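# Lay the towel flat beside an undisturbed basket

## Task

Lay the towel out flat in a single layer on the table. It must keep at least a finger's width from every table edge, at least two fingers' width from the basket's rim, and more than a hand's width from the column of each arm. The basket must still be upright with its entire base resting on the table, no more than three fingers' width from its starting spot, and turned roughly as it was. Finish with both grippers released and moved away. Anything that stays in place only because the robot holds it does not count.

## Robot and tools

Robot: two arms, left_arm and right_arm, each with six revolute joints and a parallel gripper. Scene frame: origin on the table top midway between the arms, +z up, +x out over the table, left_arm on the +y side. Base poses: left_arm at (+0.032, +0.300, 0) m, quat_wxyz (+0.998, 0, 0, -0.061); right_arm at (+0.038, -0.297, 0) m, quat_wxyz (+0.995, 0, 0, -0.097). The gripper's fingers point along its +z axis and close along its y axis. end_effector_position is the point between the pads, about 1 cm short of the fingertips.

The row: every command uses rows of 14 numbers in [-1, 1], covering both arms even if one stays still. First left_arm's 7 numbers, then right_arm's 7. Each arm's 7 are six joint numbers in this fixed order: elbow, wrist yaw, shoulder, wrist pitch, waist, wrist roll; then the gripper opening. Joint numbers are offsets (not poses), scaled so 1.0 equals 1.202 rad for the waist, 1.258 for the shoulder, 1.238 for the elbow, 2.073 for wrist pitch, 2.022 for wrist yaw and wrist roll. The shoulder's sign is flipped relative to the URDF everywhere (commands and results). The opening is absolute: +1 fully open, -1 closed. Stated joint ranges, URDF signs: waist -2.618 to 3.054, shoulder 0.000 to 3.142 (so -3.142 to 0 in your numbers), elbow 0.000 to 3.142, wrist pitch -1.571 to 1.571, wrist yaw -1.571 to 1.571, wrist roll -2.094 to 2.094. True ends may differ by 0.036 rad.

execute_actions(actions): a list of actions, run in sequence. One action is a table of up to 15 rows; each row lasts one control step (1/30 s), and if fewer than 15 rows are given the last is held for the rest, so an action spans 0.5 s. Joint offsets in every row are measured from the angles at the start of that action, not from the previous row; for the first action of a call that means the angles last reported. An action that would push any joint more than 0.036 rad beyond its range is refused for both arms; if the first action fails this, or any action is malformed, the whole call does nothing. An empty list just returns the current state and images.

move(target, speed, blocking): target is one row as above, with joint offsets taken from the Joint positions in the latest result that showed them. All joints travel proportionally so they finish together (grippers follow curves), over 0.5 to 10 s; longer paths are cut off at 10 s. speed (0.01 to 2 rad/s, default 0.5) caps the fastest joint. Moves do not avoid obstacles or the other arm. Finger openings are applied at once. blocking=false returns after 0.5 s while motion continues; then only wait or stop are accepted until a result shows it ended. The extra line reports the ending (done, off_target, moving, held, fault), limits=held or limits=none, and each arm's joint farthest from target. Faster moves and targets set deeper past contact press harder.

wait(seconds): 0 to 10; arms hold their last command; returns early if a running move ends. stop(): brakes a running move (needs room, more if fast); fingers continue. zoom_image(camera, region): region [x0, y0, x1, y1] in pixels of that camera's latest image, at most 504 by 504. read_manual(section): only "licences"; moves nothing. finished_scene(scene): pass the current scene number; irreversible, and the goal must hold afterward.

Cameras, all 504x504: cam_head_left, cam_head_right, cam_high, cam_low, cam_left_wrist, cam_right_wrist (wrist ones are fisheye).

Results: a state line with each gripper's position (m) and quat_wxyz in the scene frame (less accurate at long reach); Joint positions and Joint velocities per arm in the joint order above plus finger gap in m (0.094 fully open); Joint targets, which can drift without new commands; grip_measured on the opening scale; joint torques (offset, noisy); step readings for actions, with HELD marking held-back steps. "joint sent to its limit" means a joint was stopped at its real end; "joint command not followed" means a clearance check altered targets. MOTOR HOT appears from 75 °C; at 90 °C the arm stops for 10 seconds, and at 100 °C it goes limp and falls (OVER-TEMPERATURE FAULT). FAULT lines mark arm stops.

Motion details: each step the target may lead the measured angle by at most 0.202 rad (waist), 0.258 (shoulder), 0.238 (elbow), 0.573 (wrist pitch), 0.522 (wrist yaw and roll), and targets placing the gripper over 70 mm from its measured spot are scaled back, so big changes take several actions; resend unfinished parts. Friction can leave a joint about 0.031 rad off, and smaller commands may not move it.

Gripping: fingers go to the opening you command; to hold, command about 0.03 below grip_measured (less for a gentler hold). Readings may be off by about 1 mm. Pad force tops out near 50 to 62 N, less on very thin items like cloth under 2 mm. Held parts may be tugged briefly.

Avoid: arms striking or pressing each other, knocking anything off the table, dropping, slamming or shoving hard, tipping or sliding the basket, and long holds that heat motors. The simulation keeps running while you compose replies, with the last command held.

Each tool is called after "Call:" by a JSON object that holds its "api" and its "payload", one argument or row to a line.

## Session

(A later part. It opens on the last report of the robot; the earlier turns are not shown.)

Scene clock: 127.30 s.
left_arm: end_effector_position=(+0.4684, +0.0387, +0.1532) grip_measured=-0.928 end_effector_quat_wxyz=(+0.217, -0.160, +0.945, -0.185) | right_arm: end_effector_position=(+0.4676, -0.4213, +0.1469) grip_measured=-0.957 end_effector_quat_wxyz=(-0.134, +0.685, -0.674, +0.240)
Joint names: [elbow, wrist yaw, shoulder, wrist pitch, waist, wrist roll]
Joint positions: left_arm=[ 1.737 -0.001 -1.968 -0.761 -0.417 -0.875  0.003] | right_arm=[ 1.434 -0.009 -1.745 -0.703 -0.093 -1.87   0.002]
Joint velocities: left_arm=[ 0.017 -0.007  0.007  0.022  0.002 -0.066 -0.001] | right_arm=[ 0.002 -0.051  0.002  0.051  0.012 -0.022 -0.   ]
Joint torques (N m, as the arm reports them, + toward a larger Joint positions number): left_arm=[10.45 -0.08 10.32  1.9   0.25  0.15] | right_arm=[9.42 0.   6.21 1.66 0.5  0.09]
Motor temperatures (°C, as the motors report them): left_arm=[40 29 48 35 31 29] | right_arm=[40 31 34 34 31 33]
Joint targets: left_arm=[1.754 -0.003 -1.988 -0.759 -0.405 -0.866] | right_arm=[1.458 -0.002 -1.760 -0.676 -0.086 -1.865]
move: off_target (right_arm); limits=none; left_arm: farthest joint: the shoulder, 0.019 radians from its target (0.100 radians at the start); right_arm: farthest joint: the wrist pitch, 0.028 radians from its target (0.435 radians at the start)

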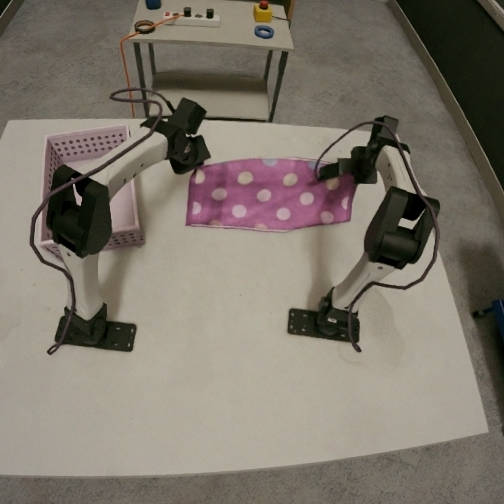

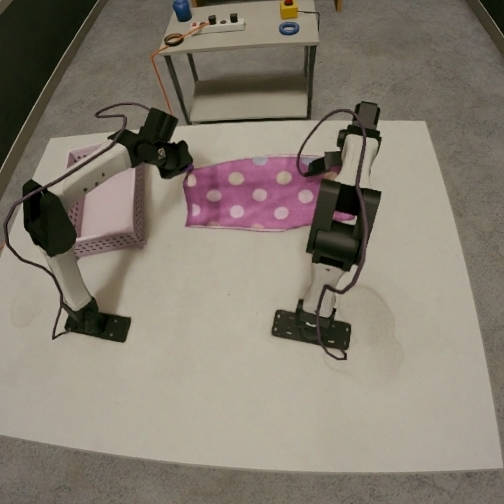

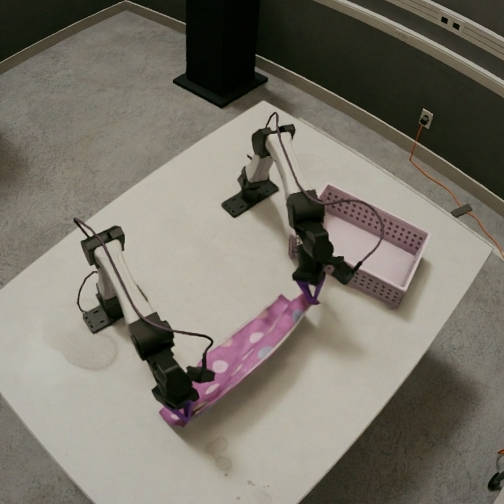

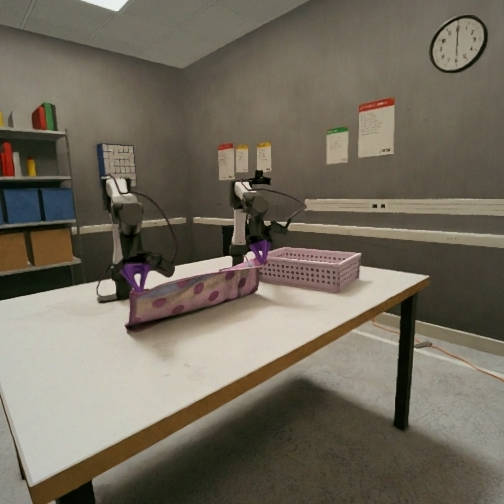

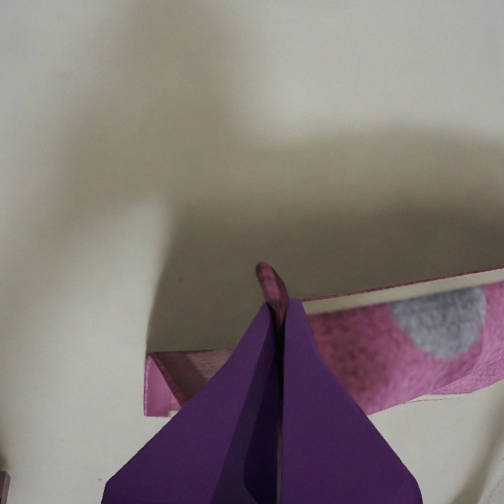

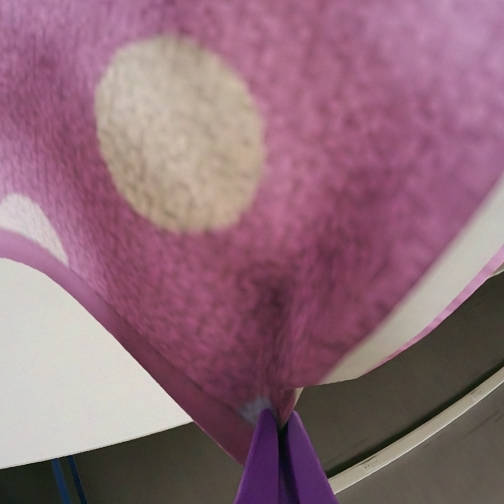

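Call:
{"api": "move", "payload": {
  "target": [0.32,0,-0.383,-0.01,0.057,0.136,-1, 0.33,0,-0.436,0.04,0.03,0.02,-1],
  "speed": 0.3
}}

Call:
{"api": "move", "payload": {
  "target": [0,0,0,0,0,0,0.2, 0,0,0,0,0,0,0.2]
}}

Call:
{"api": "move", "payload": {
  "target": [-0.5,0,0.95,-0.2,0.3,0.3,0.2, -0.4,0,0.9,-0.2,-0.2,0.9,0.2],
  "speed": 1
}}

Call:
{"api": "zoom_image", "payload": {
  "camera": "cam_high",
  "region": [130,254,380,504]
}}

Scene clock: 139.07 s.
left_arm: end_effector_position=(+0.5506, +0.0261, +0.0473) grip_measured=-0.928 end_effector_quat_wxyz=(+0.205, -0.060, +0.969, -0.125) | right_arm: end_effector_position=(+0.5681, -0.4328, +0.0359) grip_measured=-0.957 end_effector_quat_wxyz=(-0.120, +0.693, -0.685, +0.193)
Joint names: [elbow, wrist yaw, shoulder, wrist pitch, waist, wrist roll]
Joint positions: left_arm=[ 2.113  0.    -2.434 -0.765 -0.363 -0.609  0.003] | right_arm=[ 1.816 -0.015 -2.284 -0.646 -0.063 -1.835  0.002]
Joint velocities: left_arm=[-0.002 -0.022 -0.022  0.037 -0.002  0.022  0.001] | right_arm=[-0.002 -0.051 -0.022 -0.022  0.007 -0.081 -0.001]
Joint torques (N m, as the arm reports them, + toward a larger Joint positions number): left_arm=[10.57 -0.06 14.08  1.51  0.35  0.15] | right_arm=[ 9.36  0.   10.41  1.47  0.44  0.09]
Motor temperatures (°C, as the motors report them): left_arm=[41 29 49 36 31 29] | right_arm=[42 31 36 36 31 33]
Joint targets: left_arm=[2.133 -0.002 -2.451 -0.782 -0.348 -0.600] | right_arm=[1.842 -0.009 -2.293 -0.620 -0.057 -1.830]
move: off_target (right_arm); limits=none; left_arm: farthest joint: the elbow, 0.020 radians from its target (0.396 radians at the start); right_arm: farthest joint: the elbow, 0.026 radians from its target (0.409 radians at the start)

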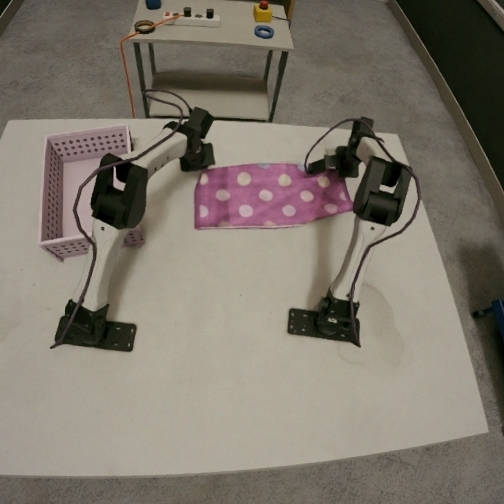

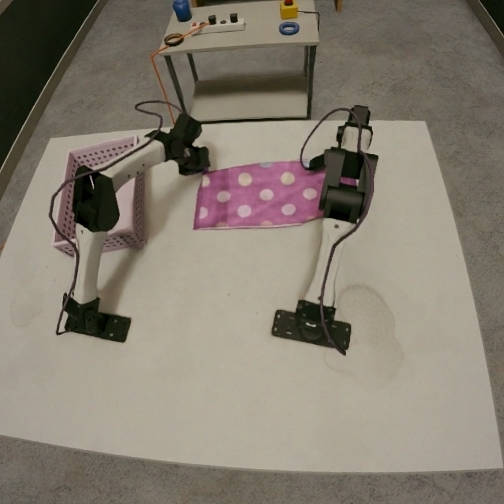

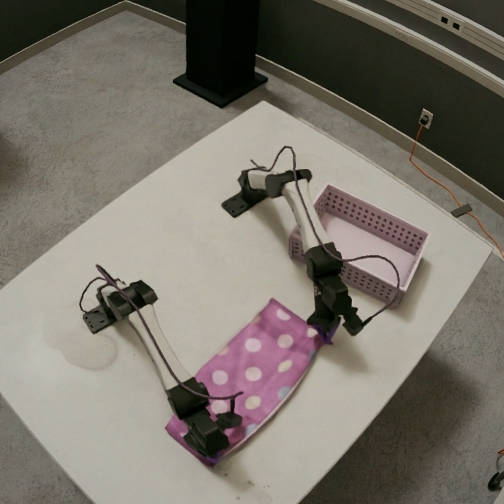

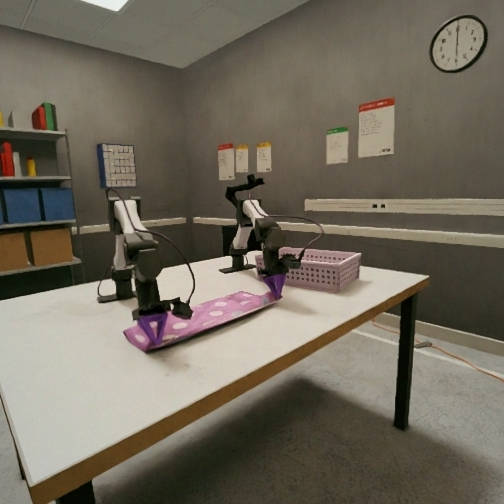

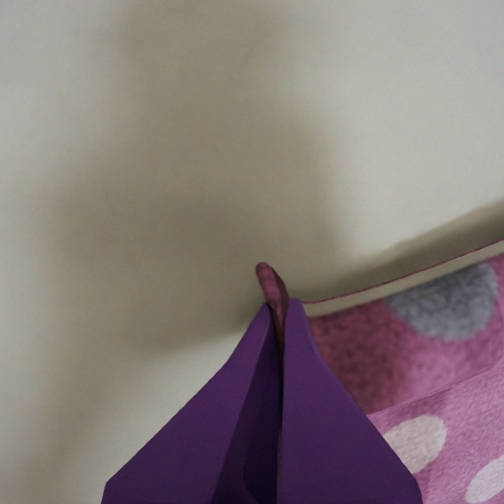

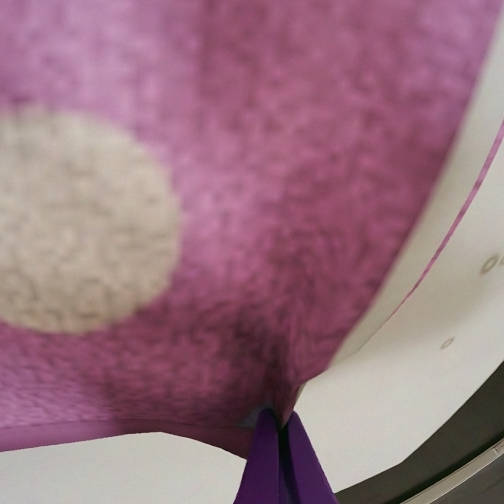

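Scene clock: 139.57 s.
left_arm: end_effector_position=(+0.5506, +0.0261, +0.0473) grip_measured=+0.199 end_effector_quat_wxyz=(+0.205, -0.060, +0.969, -0.125) | right_arm: end_effector_position=(+0.5681, -0.4327, +0.0359) grip_measured=+0.198 end_effector_quat_wxyz=(-0.120, +0.693, -0.685, +0.192)
Joint names: [elbow, wrist yaw, shoulder, wrist pitch, waist, wrist roll]
Joint positions: left_arm=[ 2.113  0.    -2.434 -0.765 -0.363 -0.609  0.056] | right_arm=[ 1.816 -0.016 -2.284 -0.646 -0.063 -1.835  0.056]
Joint velocities: left_arm=[ 0.002  0.051  0.002 -0.022 -0.007  0.022  0.001] | right_arm=[ 0.007  0.051  0.002 -0.051  0.002  0.007  0.001]
Joint torques (N m, as the arm reports them, + toward a larger Joint positions number): left_arm=[ 8.95 -0.05 15.42  1.7  -0.72  0.04] | right_arm=[ 7.32 -0.07 11.    1.18  0.09  0.03]
Motor temperatures (°C, as the motors report them): left_arm=[41 29 49 36 31 29] | right_arm=[42 31 36 36 31 33]
Joint targets: left_arm=[2.113 0.000 -2.434 -0.765 -0.363 -0.609] | right_arm=[1.816 -0.015 -2.284 -0.646 -0.063 -1.835]
move: done; limits=none; left_arm: farthest joint: the waist, 0.000 radians from its target (0.000 radians at the start); right_arm: farthest joint: the wrist yaw, 0.001 radians from its target (0.000 radians at the start)

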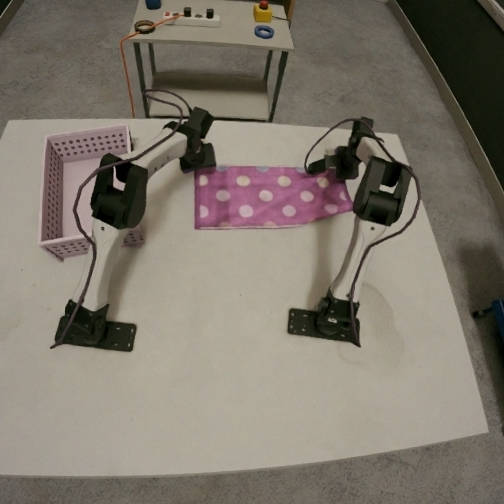

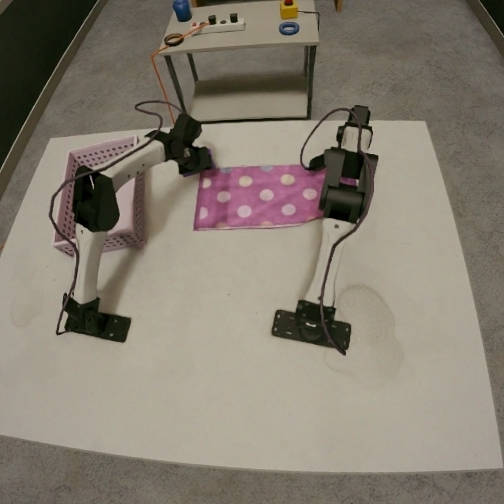

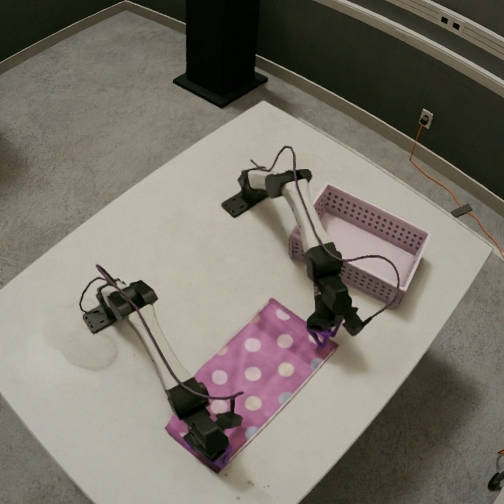

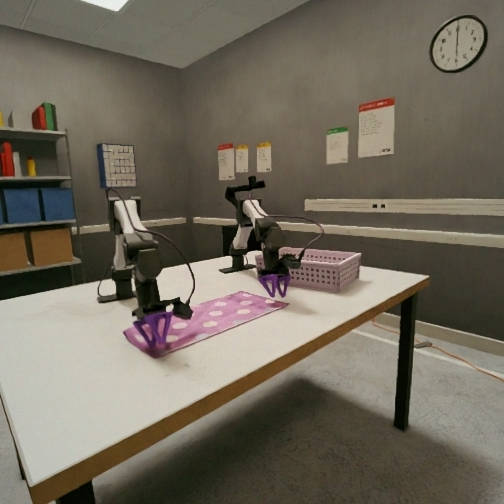

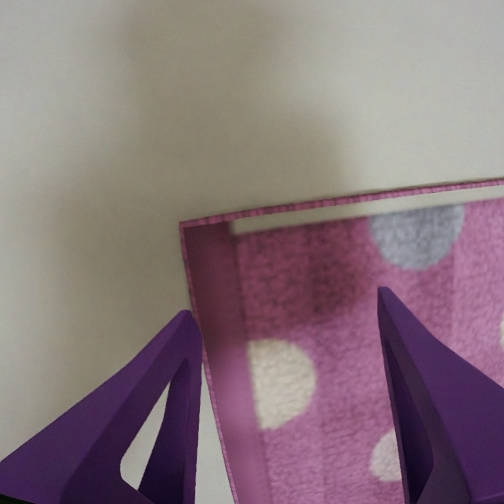

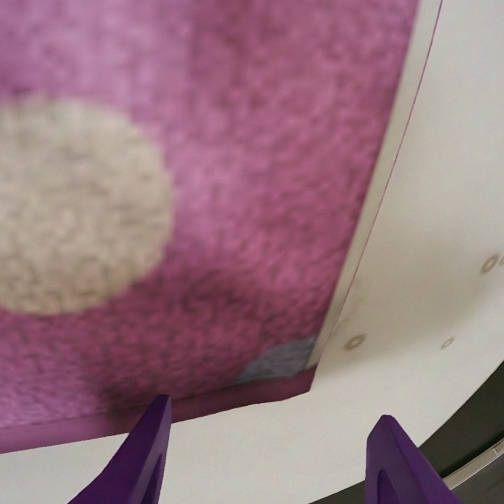

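Scene clock: 142.33 s.
left_arm: end_effector_position=(+0.3376, +0.2578, +0.2966) grip_measured=+0.199 end_effector_quat_wxyz=(+0.332, +0.060, +0.941, -0.024) | right_arm: end_effector_position=(+0.3092, -0.4363, +0.2700) grip_measured=+0.198 end_effector_quat_wxyz=(+0.334, +0.213, +0.915, -0.079)
Joint names: [elbow, wrist yaw, shoulder, wrist pitch, waist, wrist roll]
Joint positions: left_arm=[ 1.518  0.    -1.242 -1.167 -0.014 -0.009  0.056] | right_arm=[ 1.339 -0.016 -1.164 -1.045 -0.292 -0.022  0.056]
Joint velocities: left_arm=[ 0.002 -0.007 -0.007 -0.007 -0.012 -0.037 -0.001] | right_arm=[-0.017  0.022  0.002  0.022 -0.007 -0.007 -0.001]
Joint torques (N m, as the arm reports them, + toward a larger Joint positions number): left_arm=[ 6.42 -0.01  4.27  1.95  0.1   0.08] | right_arm=[ 5.99  0.    3.05  1.56 -0.77  0.07]
Motor temperatures (°C, as the motors report them): left_arm=[41 29 49 36 31 29] | right_arm=[42 31 37 36 31 33]
Joint targets: left_arm=[1.494 0.000 -1.238 -1.180 -0.003 -0.003] | right_arm=[1.322 -0.016 -1.152 -1.061 -0.304 -0.016]
move: off_target (left_arm); limits=none; left_arm: farthest joint: the elbow, 0.024 radians from its target (0.619 radians at the start); right_arm: farthest joint: the elbow, 0.018 radians from its target (0.496 radians at the start)

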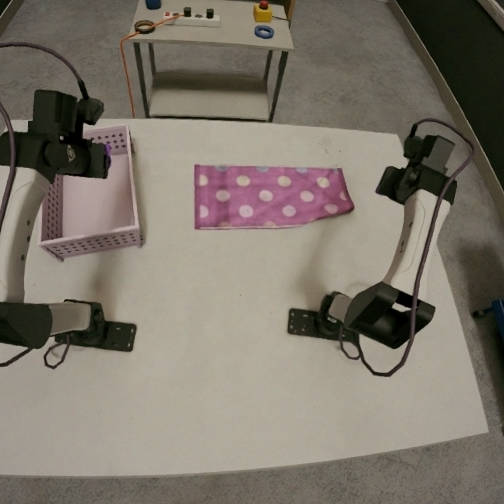

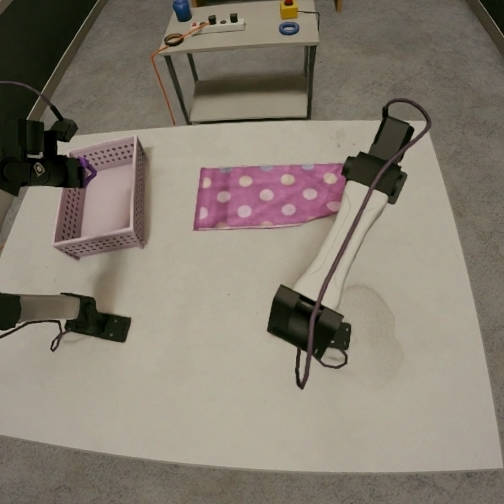

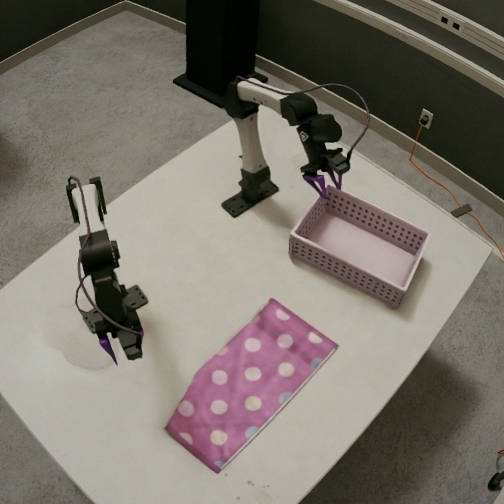

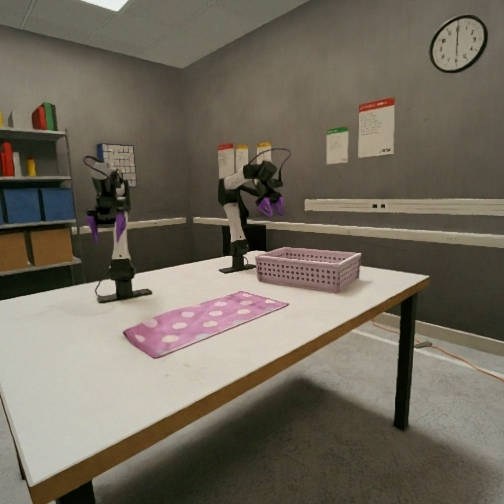

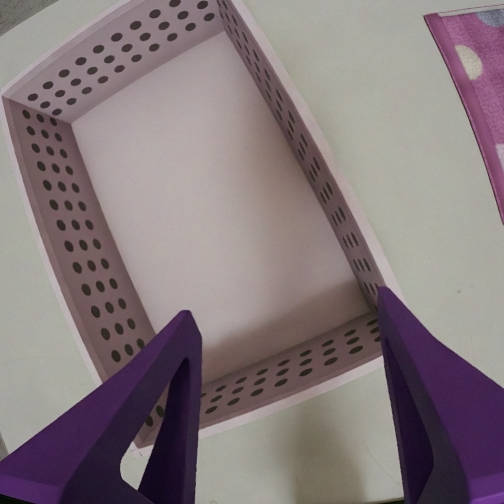

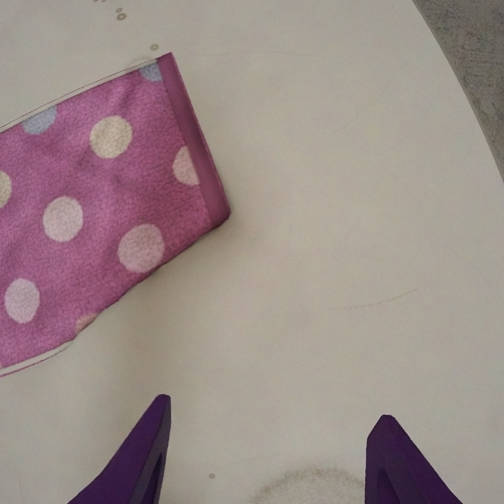

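Region (130, 254, 380, 504) of cam_high's 504x504 image, scaled by 2.016, with more detail than that image has.

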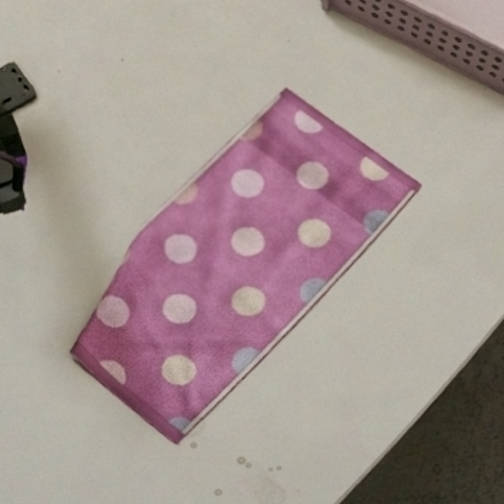

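Call:
{"api": "move", "payload": {
  "target": [0,0,0,0,0,0,0.2, 0.425,0,-0.845,0.04,0.167,-0.08,-0.1],
  "speed": 0.8
}}

Scene clock: 150.33 s.
left_arm: end_effector_position=(+0.3376, +0.2578, +0.2966) grip_measured=+0.199 end_effector_quat_wxyz=(+0.332, +0.060, +0.941, -0.024) | right_arm: end_effector_position=(+0.5007, -0.4325, +0.0455) grip_measured=-0.098 end_effector_quat_wxyz=(+0.103, +0.056, +0.993, -0.016)
Joint names: [elbow, wrist yaw, shoulder, wrist pitch, waist, wrist roll]
Joint positions: left_arm=[ 1.518  0.    -1.242 -1.167 -0.014 -0.009  0.056] | right_arm=[ 1.845 -0.016 -2.229 -0.978 -0.098 -0.177  0.042]
Joint velocities: left_arm=[-0.002 -0.051  0.002 -0.037 -0.002 -0.007  0.   ] | right_arm=[-0.002 -0.022  0.022 -0.007 -0.017 -0.051 -0.001]
Joint torques (N m, as the arm reports them, + toward a larger Joint positions number): left_arm=[ 8.31 -0.01  3.96  2.09 -0.71  0.01] | right_arm=[ 8.66 -0.02 10.64  0.99  0.53 -0.06]
Motor temperatures (°C, as the motors report them): left_arm=[40 29 47 37 31 29] | right_arm=[41 31 36 37 31 33]
Joint targets: left_arm=[1.518 0.000 -1.242 -1.167 -0.014 -0.009] | right_arm=[1.865 -0.016 -2.227 -0.962 -0.091 -0.184]
move: done; limits=none; left_arm: farthest joint: the waist, 0.000 radians from its target (0.000 radians at the start); right_arm: farthest joint: the elbow, 0.020 radians from its target (0.526 radians at the start)

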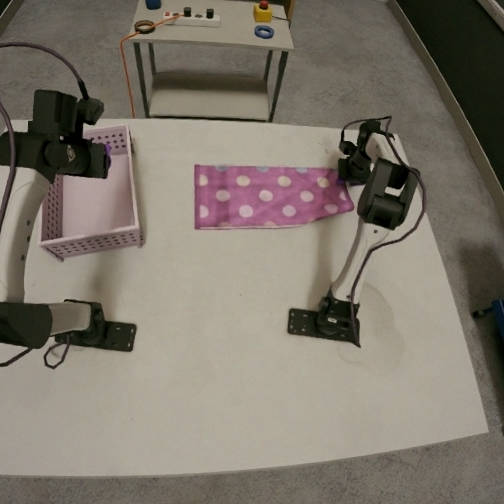

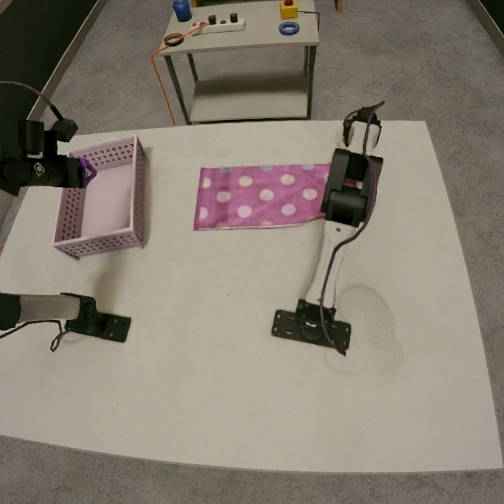

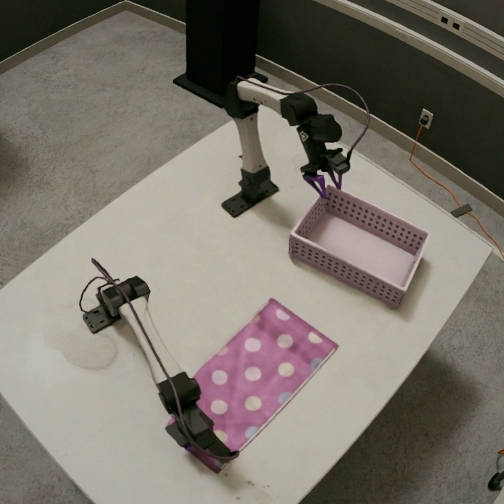

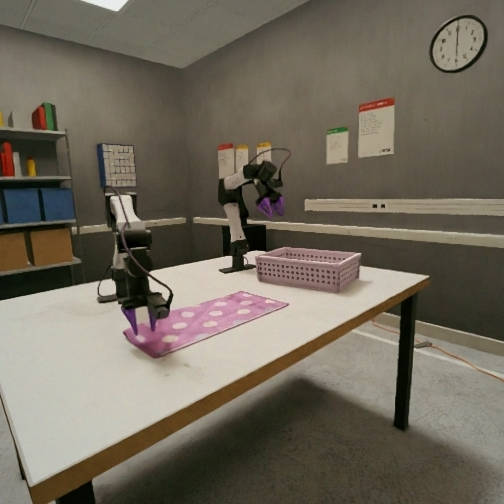

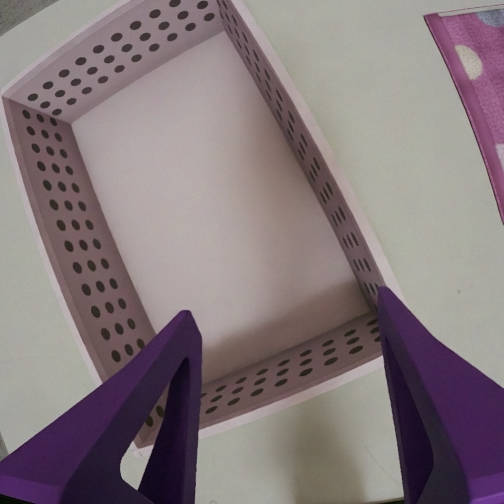

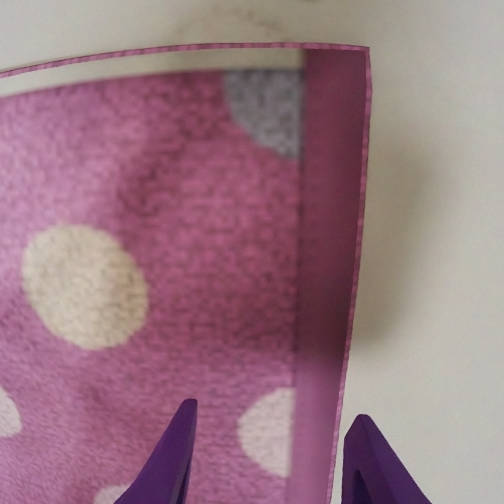

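Call:
{"api": "move", "payload": {
  "target": [0,0,0,0,0,0,0.2, 0,0,-0.075,0.04,-0.04,0,-0.1],
  "speed": 0.12
}}

Call:
{"api": "move", "payload": {
  "target": [0,0,0,0,0,0,0.2, 0,0,-0.015,0,0,0,-1]
}}

Call:
{"api": "move", "payload": {
  "target": [0,0,0,0,0,0,0.2, 0,0,0.25,-0.03,0.04,0,-1],
  "speed": 0.3
}}

Scene clock: 157.27 s.
left_arm: end_effector_position=(+0.3376, +0.2578, +0.2966) grip_measured=+0.199 end_effector_quat_wxyz=(+0.332, +0.060, +0.941, -0.024) | right_arm: end_effector_position=(+0.5043, -0.4506, +0.0187) grip_measured=-0.098 end_effector_quat_wxyz=(+0.101, +0.073, +0.992, -0.015)
Joint names: [elbow, wrist yaw, shoulder, wrist pitch, waist, wrist roll]
Joint positions: left_arm=[ 1.518  0.    -1.242 -1.167 -0.014 -0.009  0.056] | right_arm=[ 1.845 -0.021 -2.293 -0.92  -0.133 -0.178  0.042]
Joint velocities: left_arm=[-0.007  0.022 -0.002 -0.022 -0.002 -0.037 -0.   ] | right_arm=[-0.007 -0.081  0.012  0.022 -0.002 -0.037  0.001]
Joint torques (N m, as the arm reports them, + toward a larger Joint positions number): left_arm=[ 8.3  -0.01  3.94  2.09 -0.7   0.01] | right_arm=[ 7.02  0.04  8.79  1.09 -0.89  0.01]
Motor temperatures (°C, as the motors report them): left_arm=[40 29 45 38 31 29] | right_arm=[42 31 39 36 31 33]
Joint targets: left_arm=[1.518 0.000 -1.242 -1.167 -0.014 -0.009] | right_arm=[1.845 -0.016 -2.324 -0.895 -0.147 -0.177]
move: off_target (right_arm); limits=none; left_arm: farthest joint: the waist, 0.000 radians from its target (0.000 radians at the start); right_arm: farthest joint: the shoulder, 0.030 radians from its target (0.094 radians at the start)

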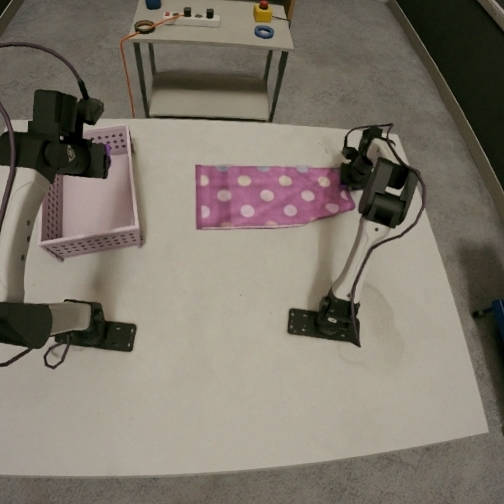

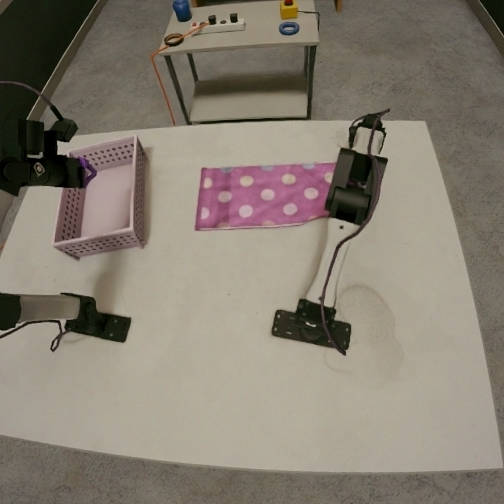

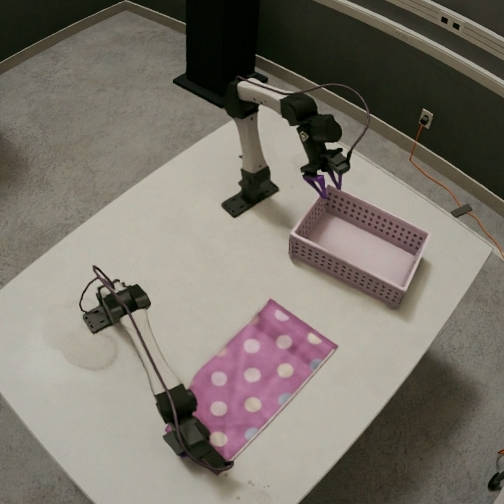

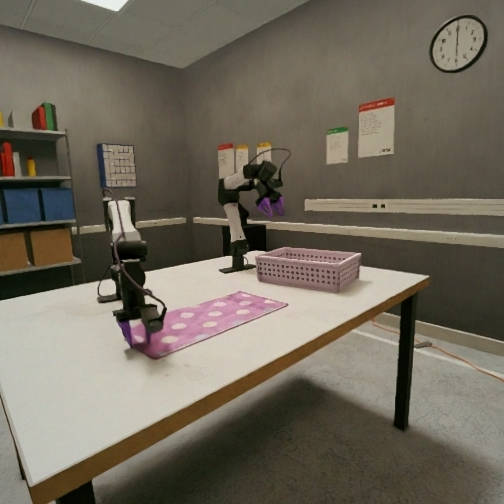

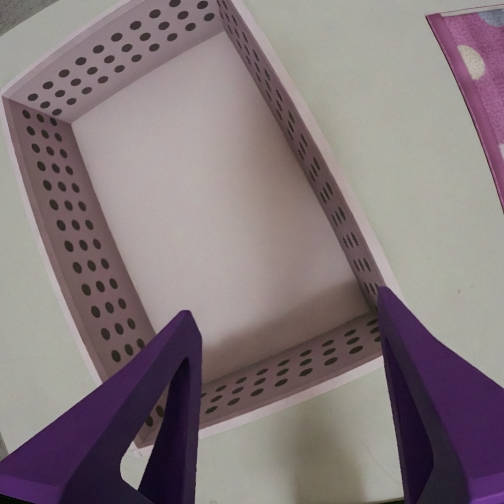

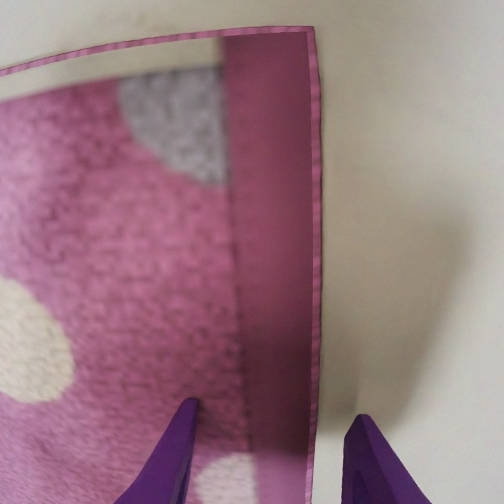

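Scene clock: 157.97 s.
left_arm: end_effector_position=(+0.3376, +0.2578, +0.2966) grip_measured=+0.199 end_effector_quat_wxyz=(+0.332, +0.060, +0.941, -0.024) | right_arm: end_effector_position=(+0.5044, -0.4503, +0.0187) grip_measured=-0.987 end_effector_quat_wxyz=(+0.101, +0.073, +0.992, -0.014)
Joint names: [elbow, wrist yaw, shoulder, wrist pitch, waist, wrist roll]
Joint positions: left_arm=[ 1.518  0.    -1.242 -1.167 -0.014 -0.009  0.056] | right_arm=[ 1.845 -0.023 -2.293 -0.92  -0.133 -0.178  0.001]
Joint velocities: left_arm=[-0.017  0.037  0.027 -0.022 -0.002 -0.007 -0.   ] | right_arm=[-0.002 -0.022  0.017  0.007 -0.002 -0.051 -0.   ]
Joint torques (N m, as the arm reports them, + toward a larger Joint positions number): left_arm=[ 8.32 -0.01  3.94  2.09 -0.7   0.01] | right_arm=[ 7.01 -0.01  9.56  0.8   0.02  0.  ]
Motor temperatures (°C, as the motors report them): left_arm=[41 29 45 38 31 29] | right_arm=[42 31 40 36 31 33]
Joint targets: left_arm=[1.518 0.000 -1.242 -1.167 -0.014 -0.009] | right_arm=[1.845 -0.021 -2.312 -0.920 -0.133 -0.178]
move: done; limits=none; left_arm: farthest joint: the waist, 0.000 radians from its target (0.000 radians at the start); right_arm: farthest joint: the shoulder, 0.019 radians from its target (0.019 radians at the start)

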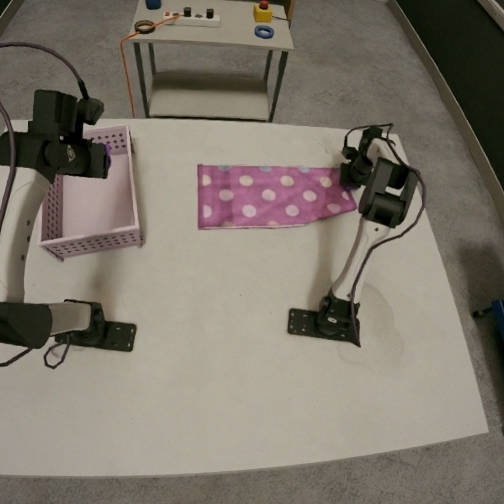

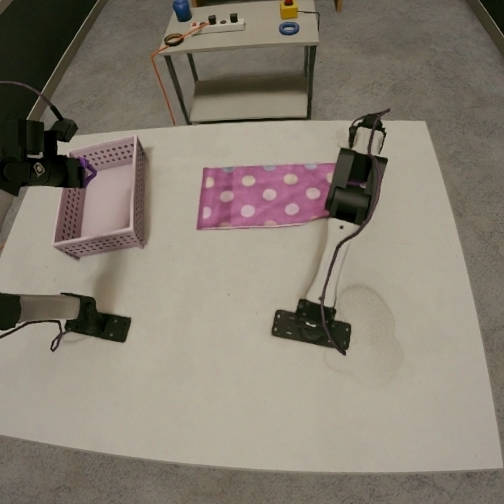

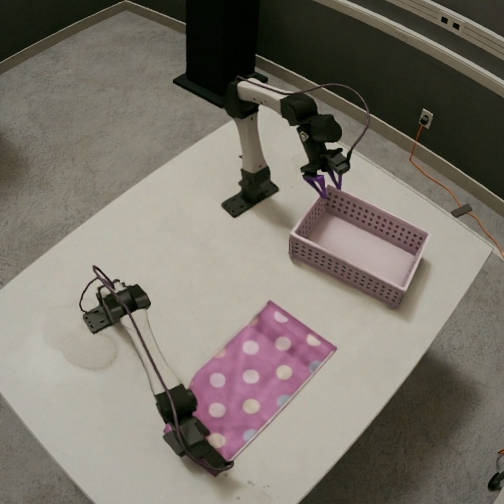

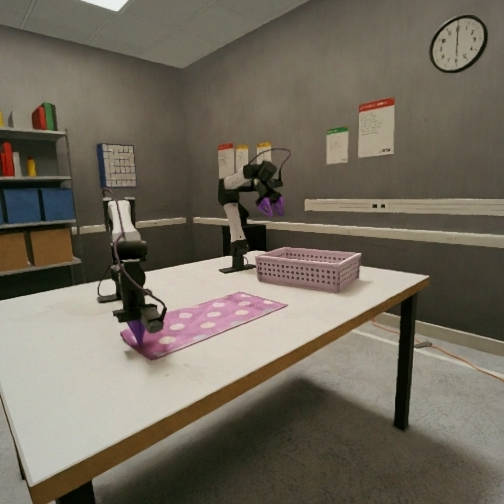

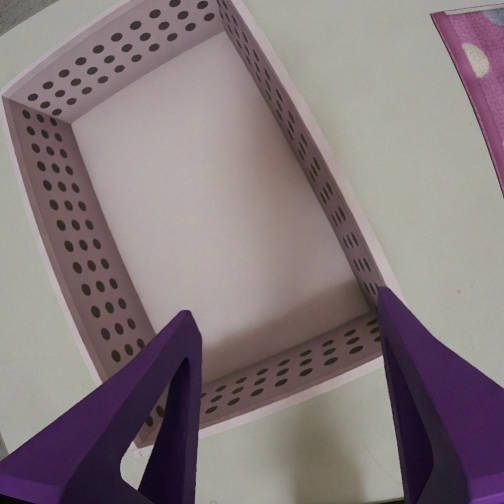

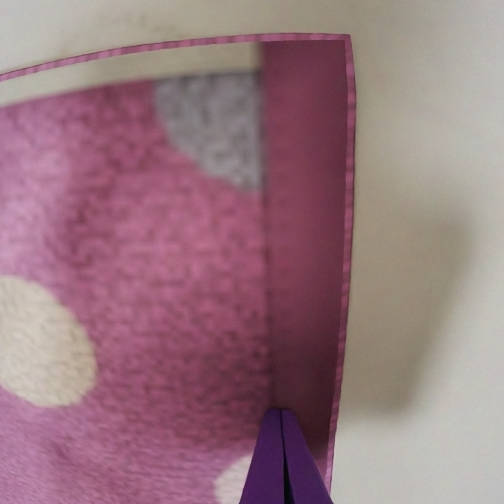

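Scene clock: 159.57 s.
left_arm: end_effector_position=(+0.3376, +0.2578, +0.2966) grip_measured=+0.199 end_effector_quat_wxyz=(+0.332, +0.060, +0.941, -0.024) | right_arm: end_effector_position=(+0.5069, -0.4317, +0.1583) grip_measured=-0.987 end_effector_quat_wxyz=(+0.225, +0.051, +0.972, -0.042)
Joint names: [elbow, wrist yaw, shoulder, wrist pitch, waist, wrist roll]
Joint positions: left_arm=[ 1.518  0.    -1.242 -1.167 -0.014 -0.009  0.056] | right_arm=[ 1.845 -0.023 -1.99  -0.965 -0.095 -0.178  0.001]
Joint velocities: left_arm=[ 0.002  0.022  0.017 -0.022  0.007 -0.037 -0.001] | right_arm=[-0.002  0.051  0.002 -0.022 -0.007  0.007 -0.   ]
Joint torques (N m, as the arm reports them, + toward a larger Joint positions number): left_arm=[ 8.32 -0.01  3.94  2.09 -0.71  0.02] | right_arm=[ 7.52 -0.01  9.86  1.16  0.72  0.01]
Motor temperatures (°C, as the motors report them): left_arm=[41 29 44 38 31 29] | right_arm=[42 31 40 36 31 33]
Joint targets: left_arm=[1.518 0.000 -1.242 -1.167 -0.014 -0.009] | right_arm=[1.845 -0.023 -1.978 -0.982 -0.085 -0.178]
move: done; limits=none; left_arm: farthest joint: the waist, 0.000 radians from its target (0.000 radians at the start); right_arm: farthest joint: the wrist pitch, 0.017 radians from its target (0.062 radians at the start)

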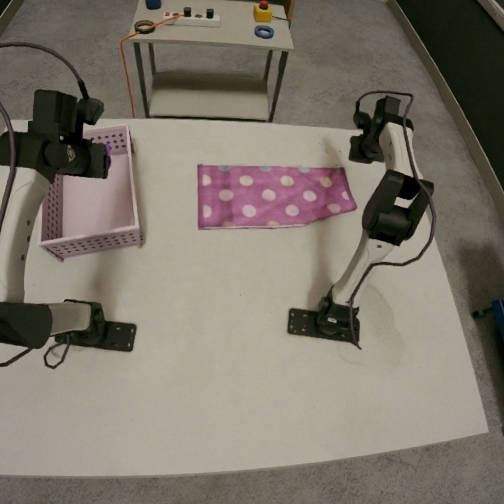

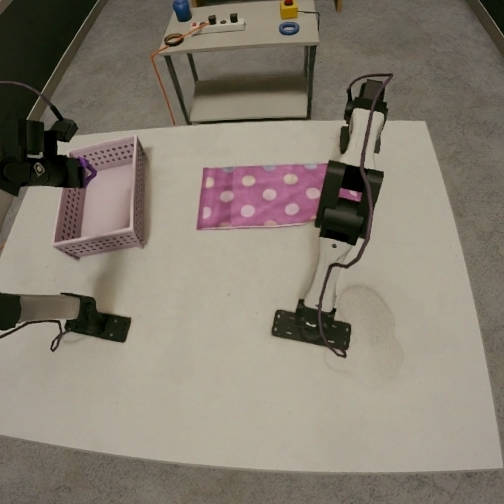

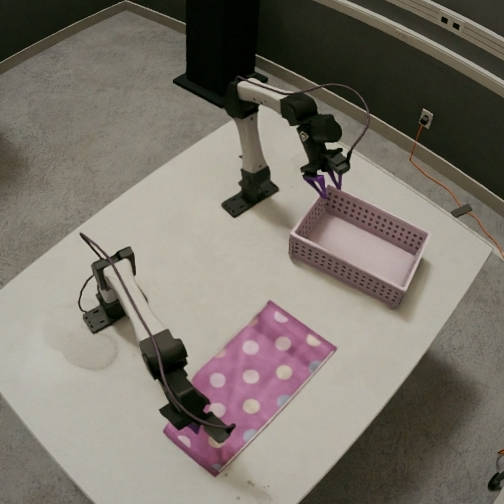

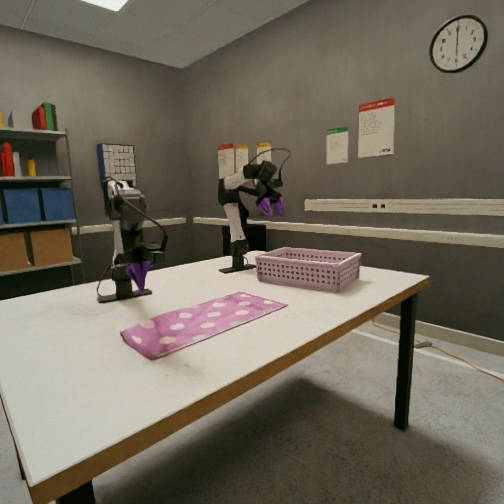

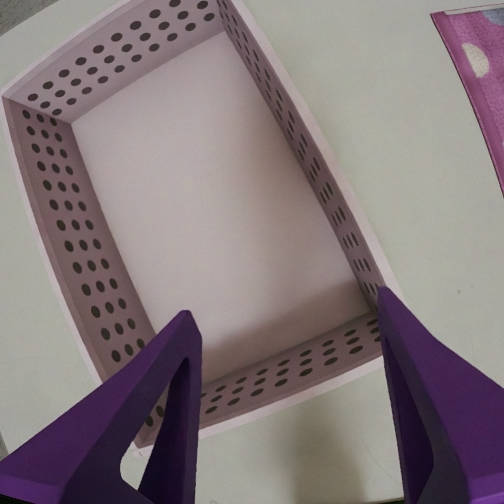

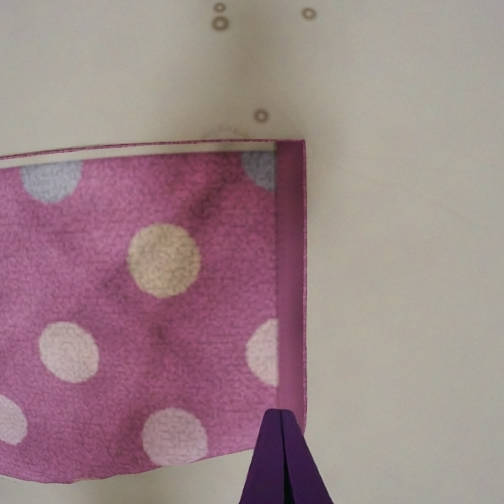

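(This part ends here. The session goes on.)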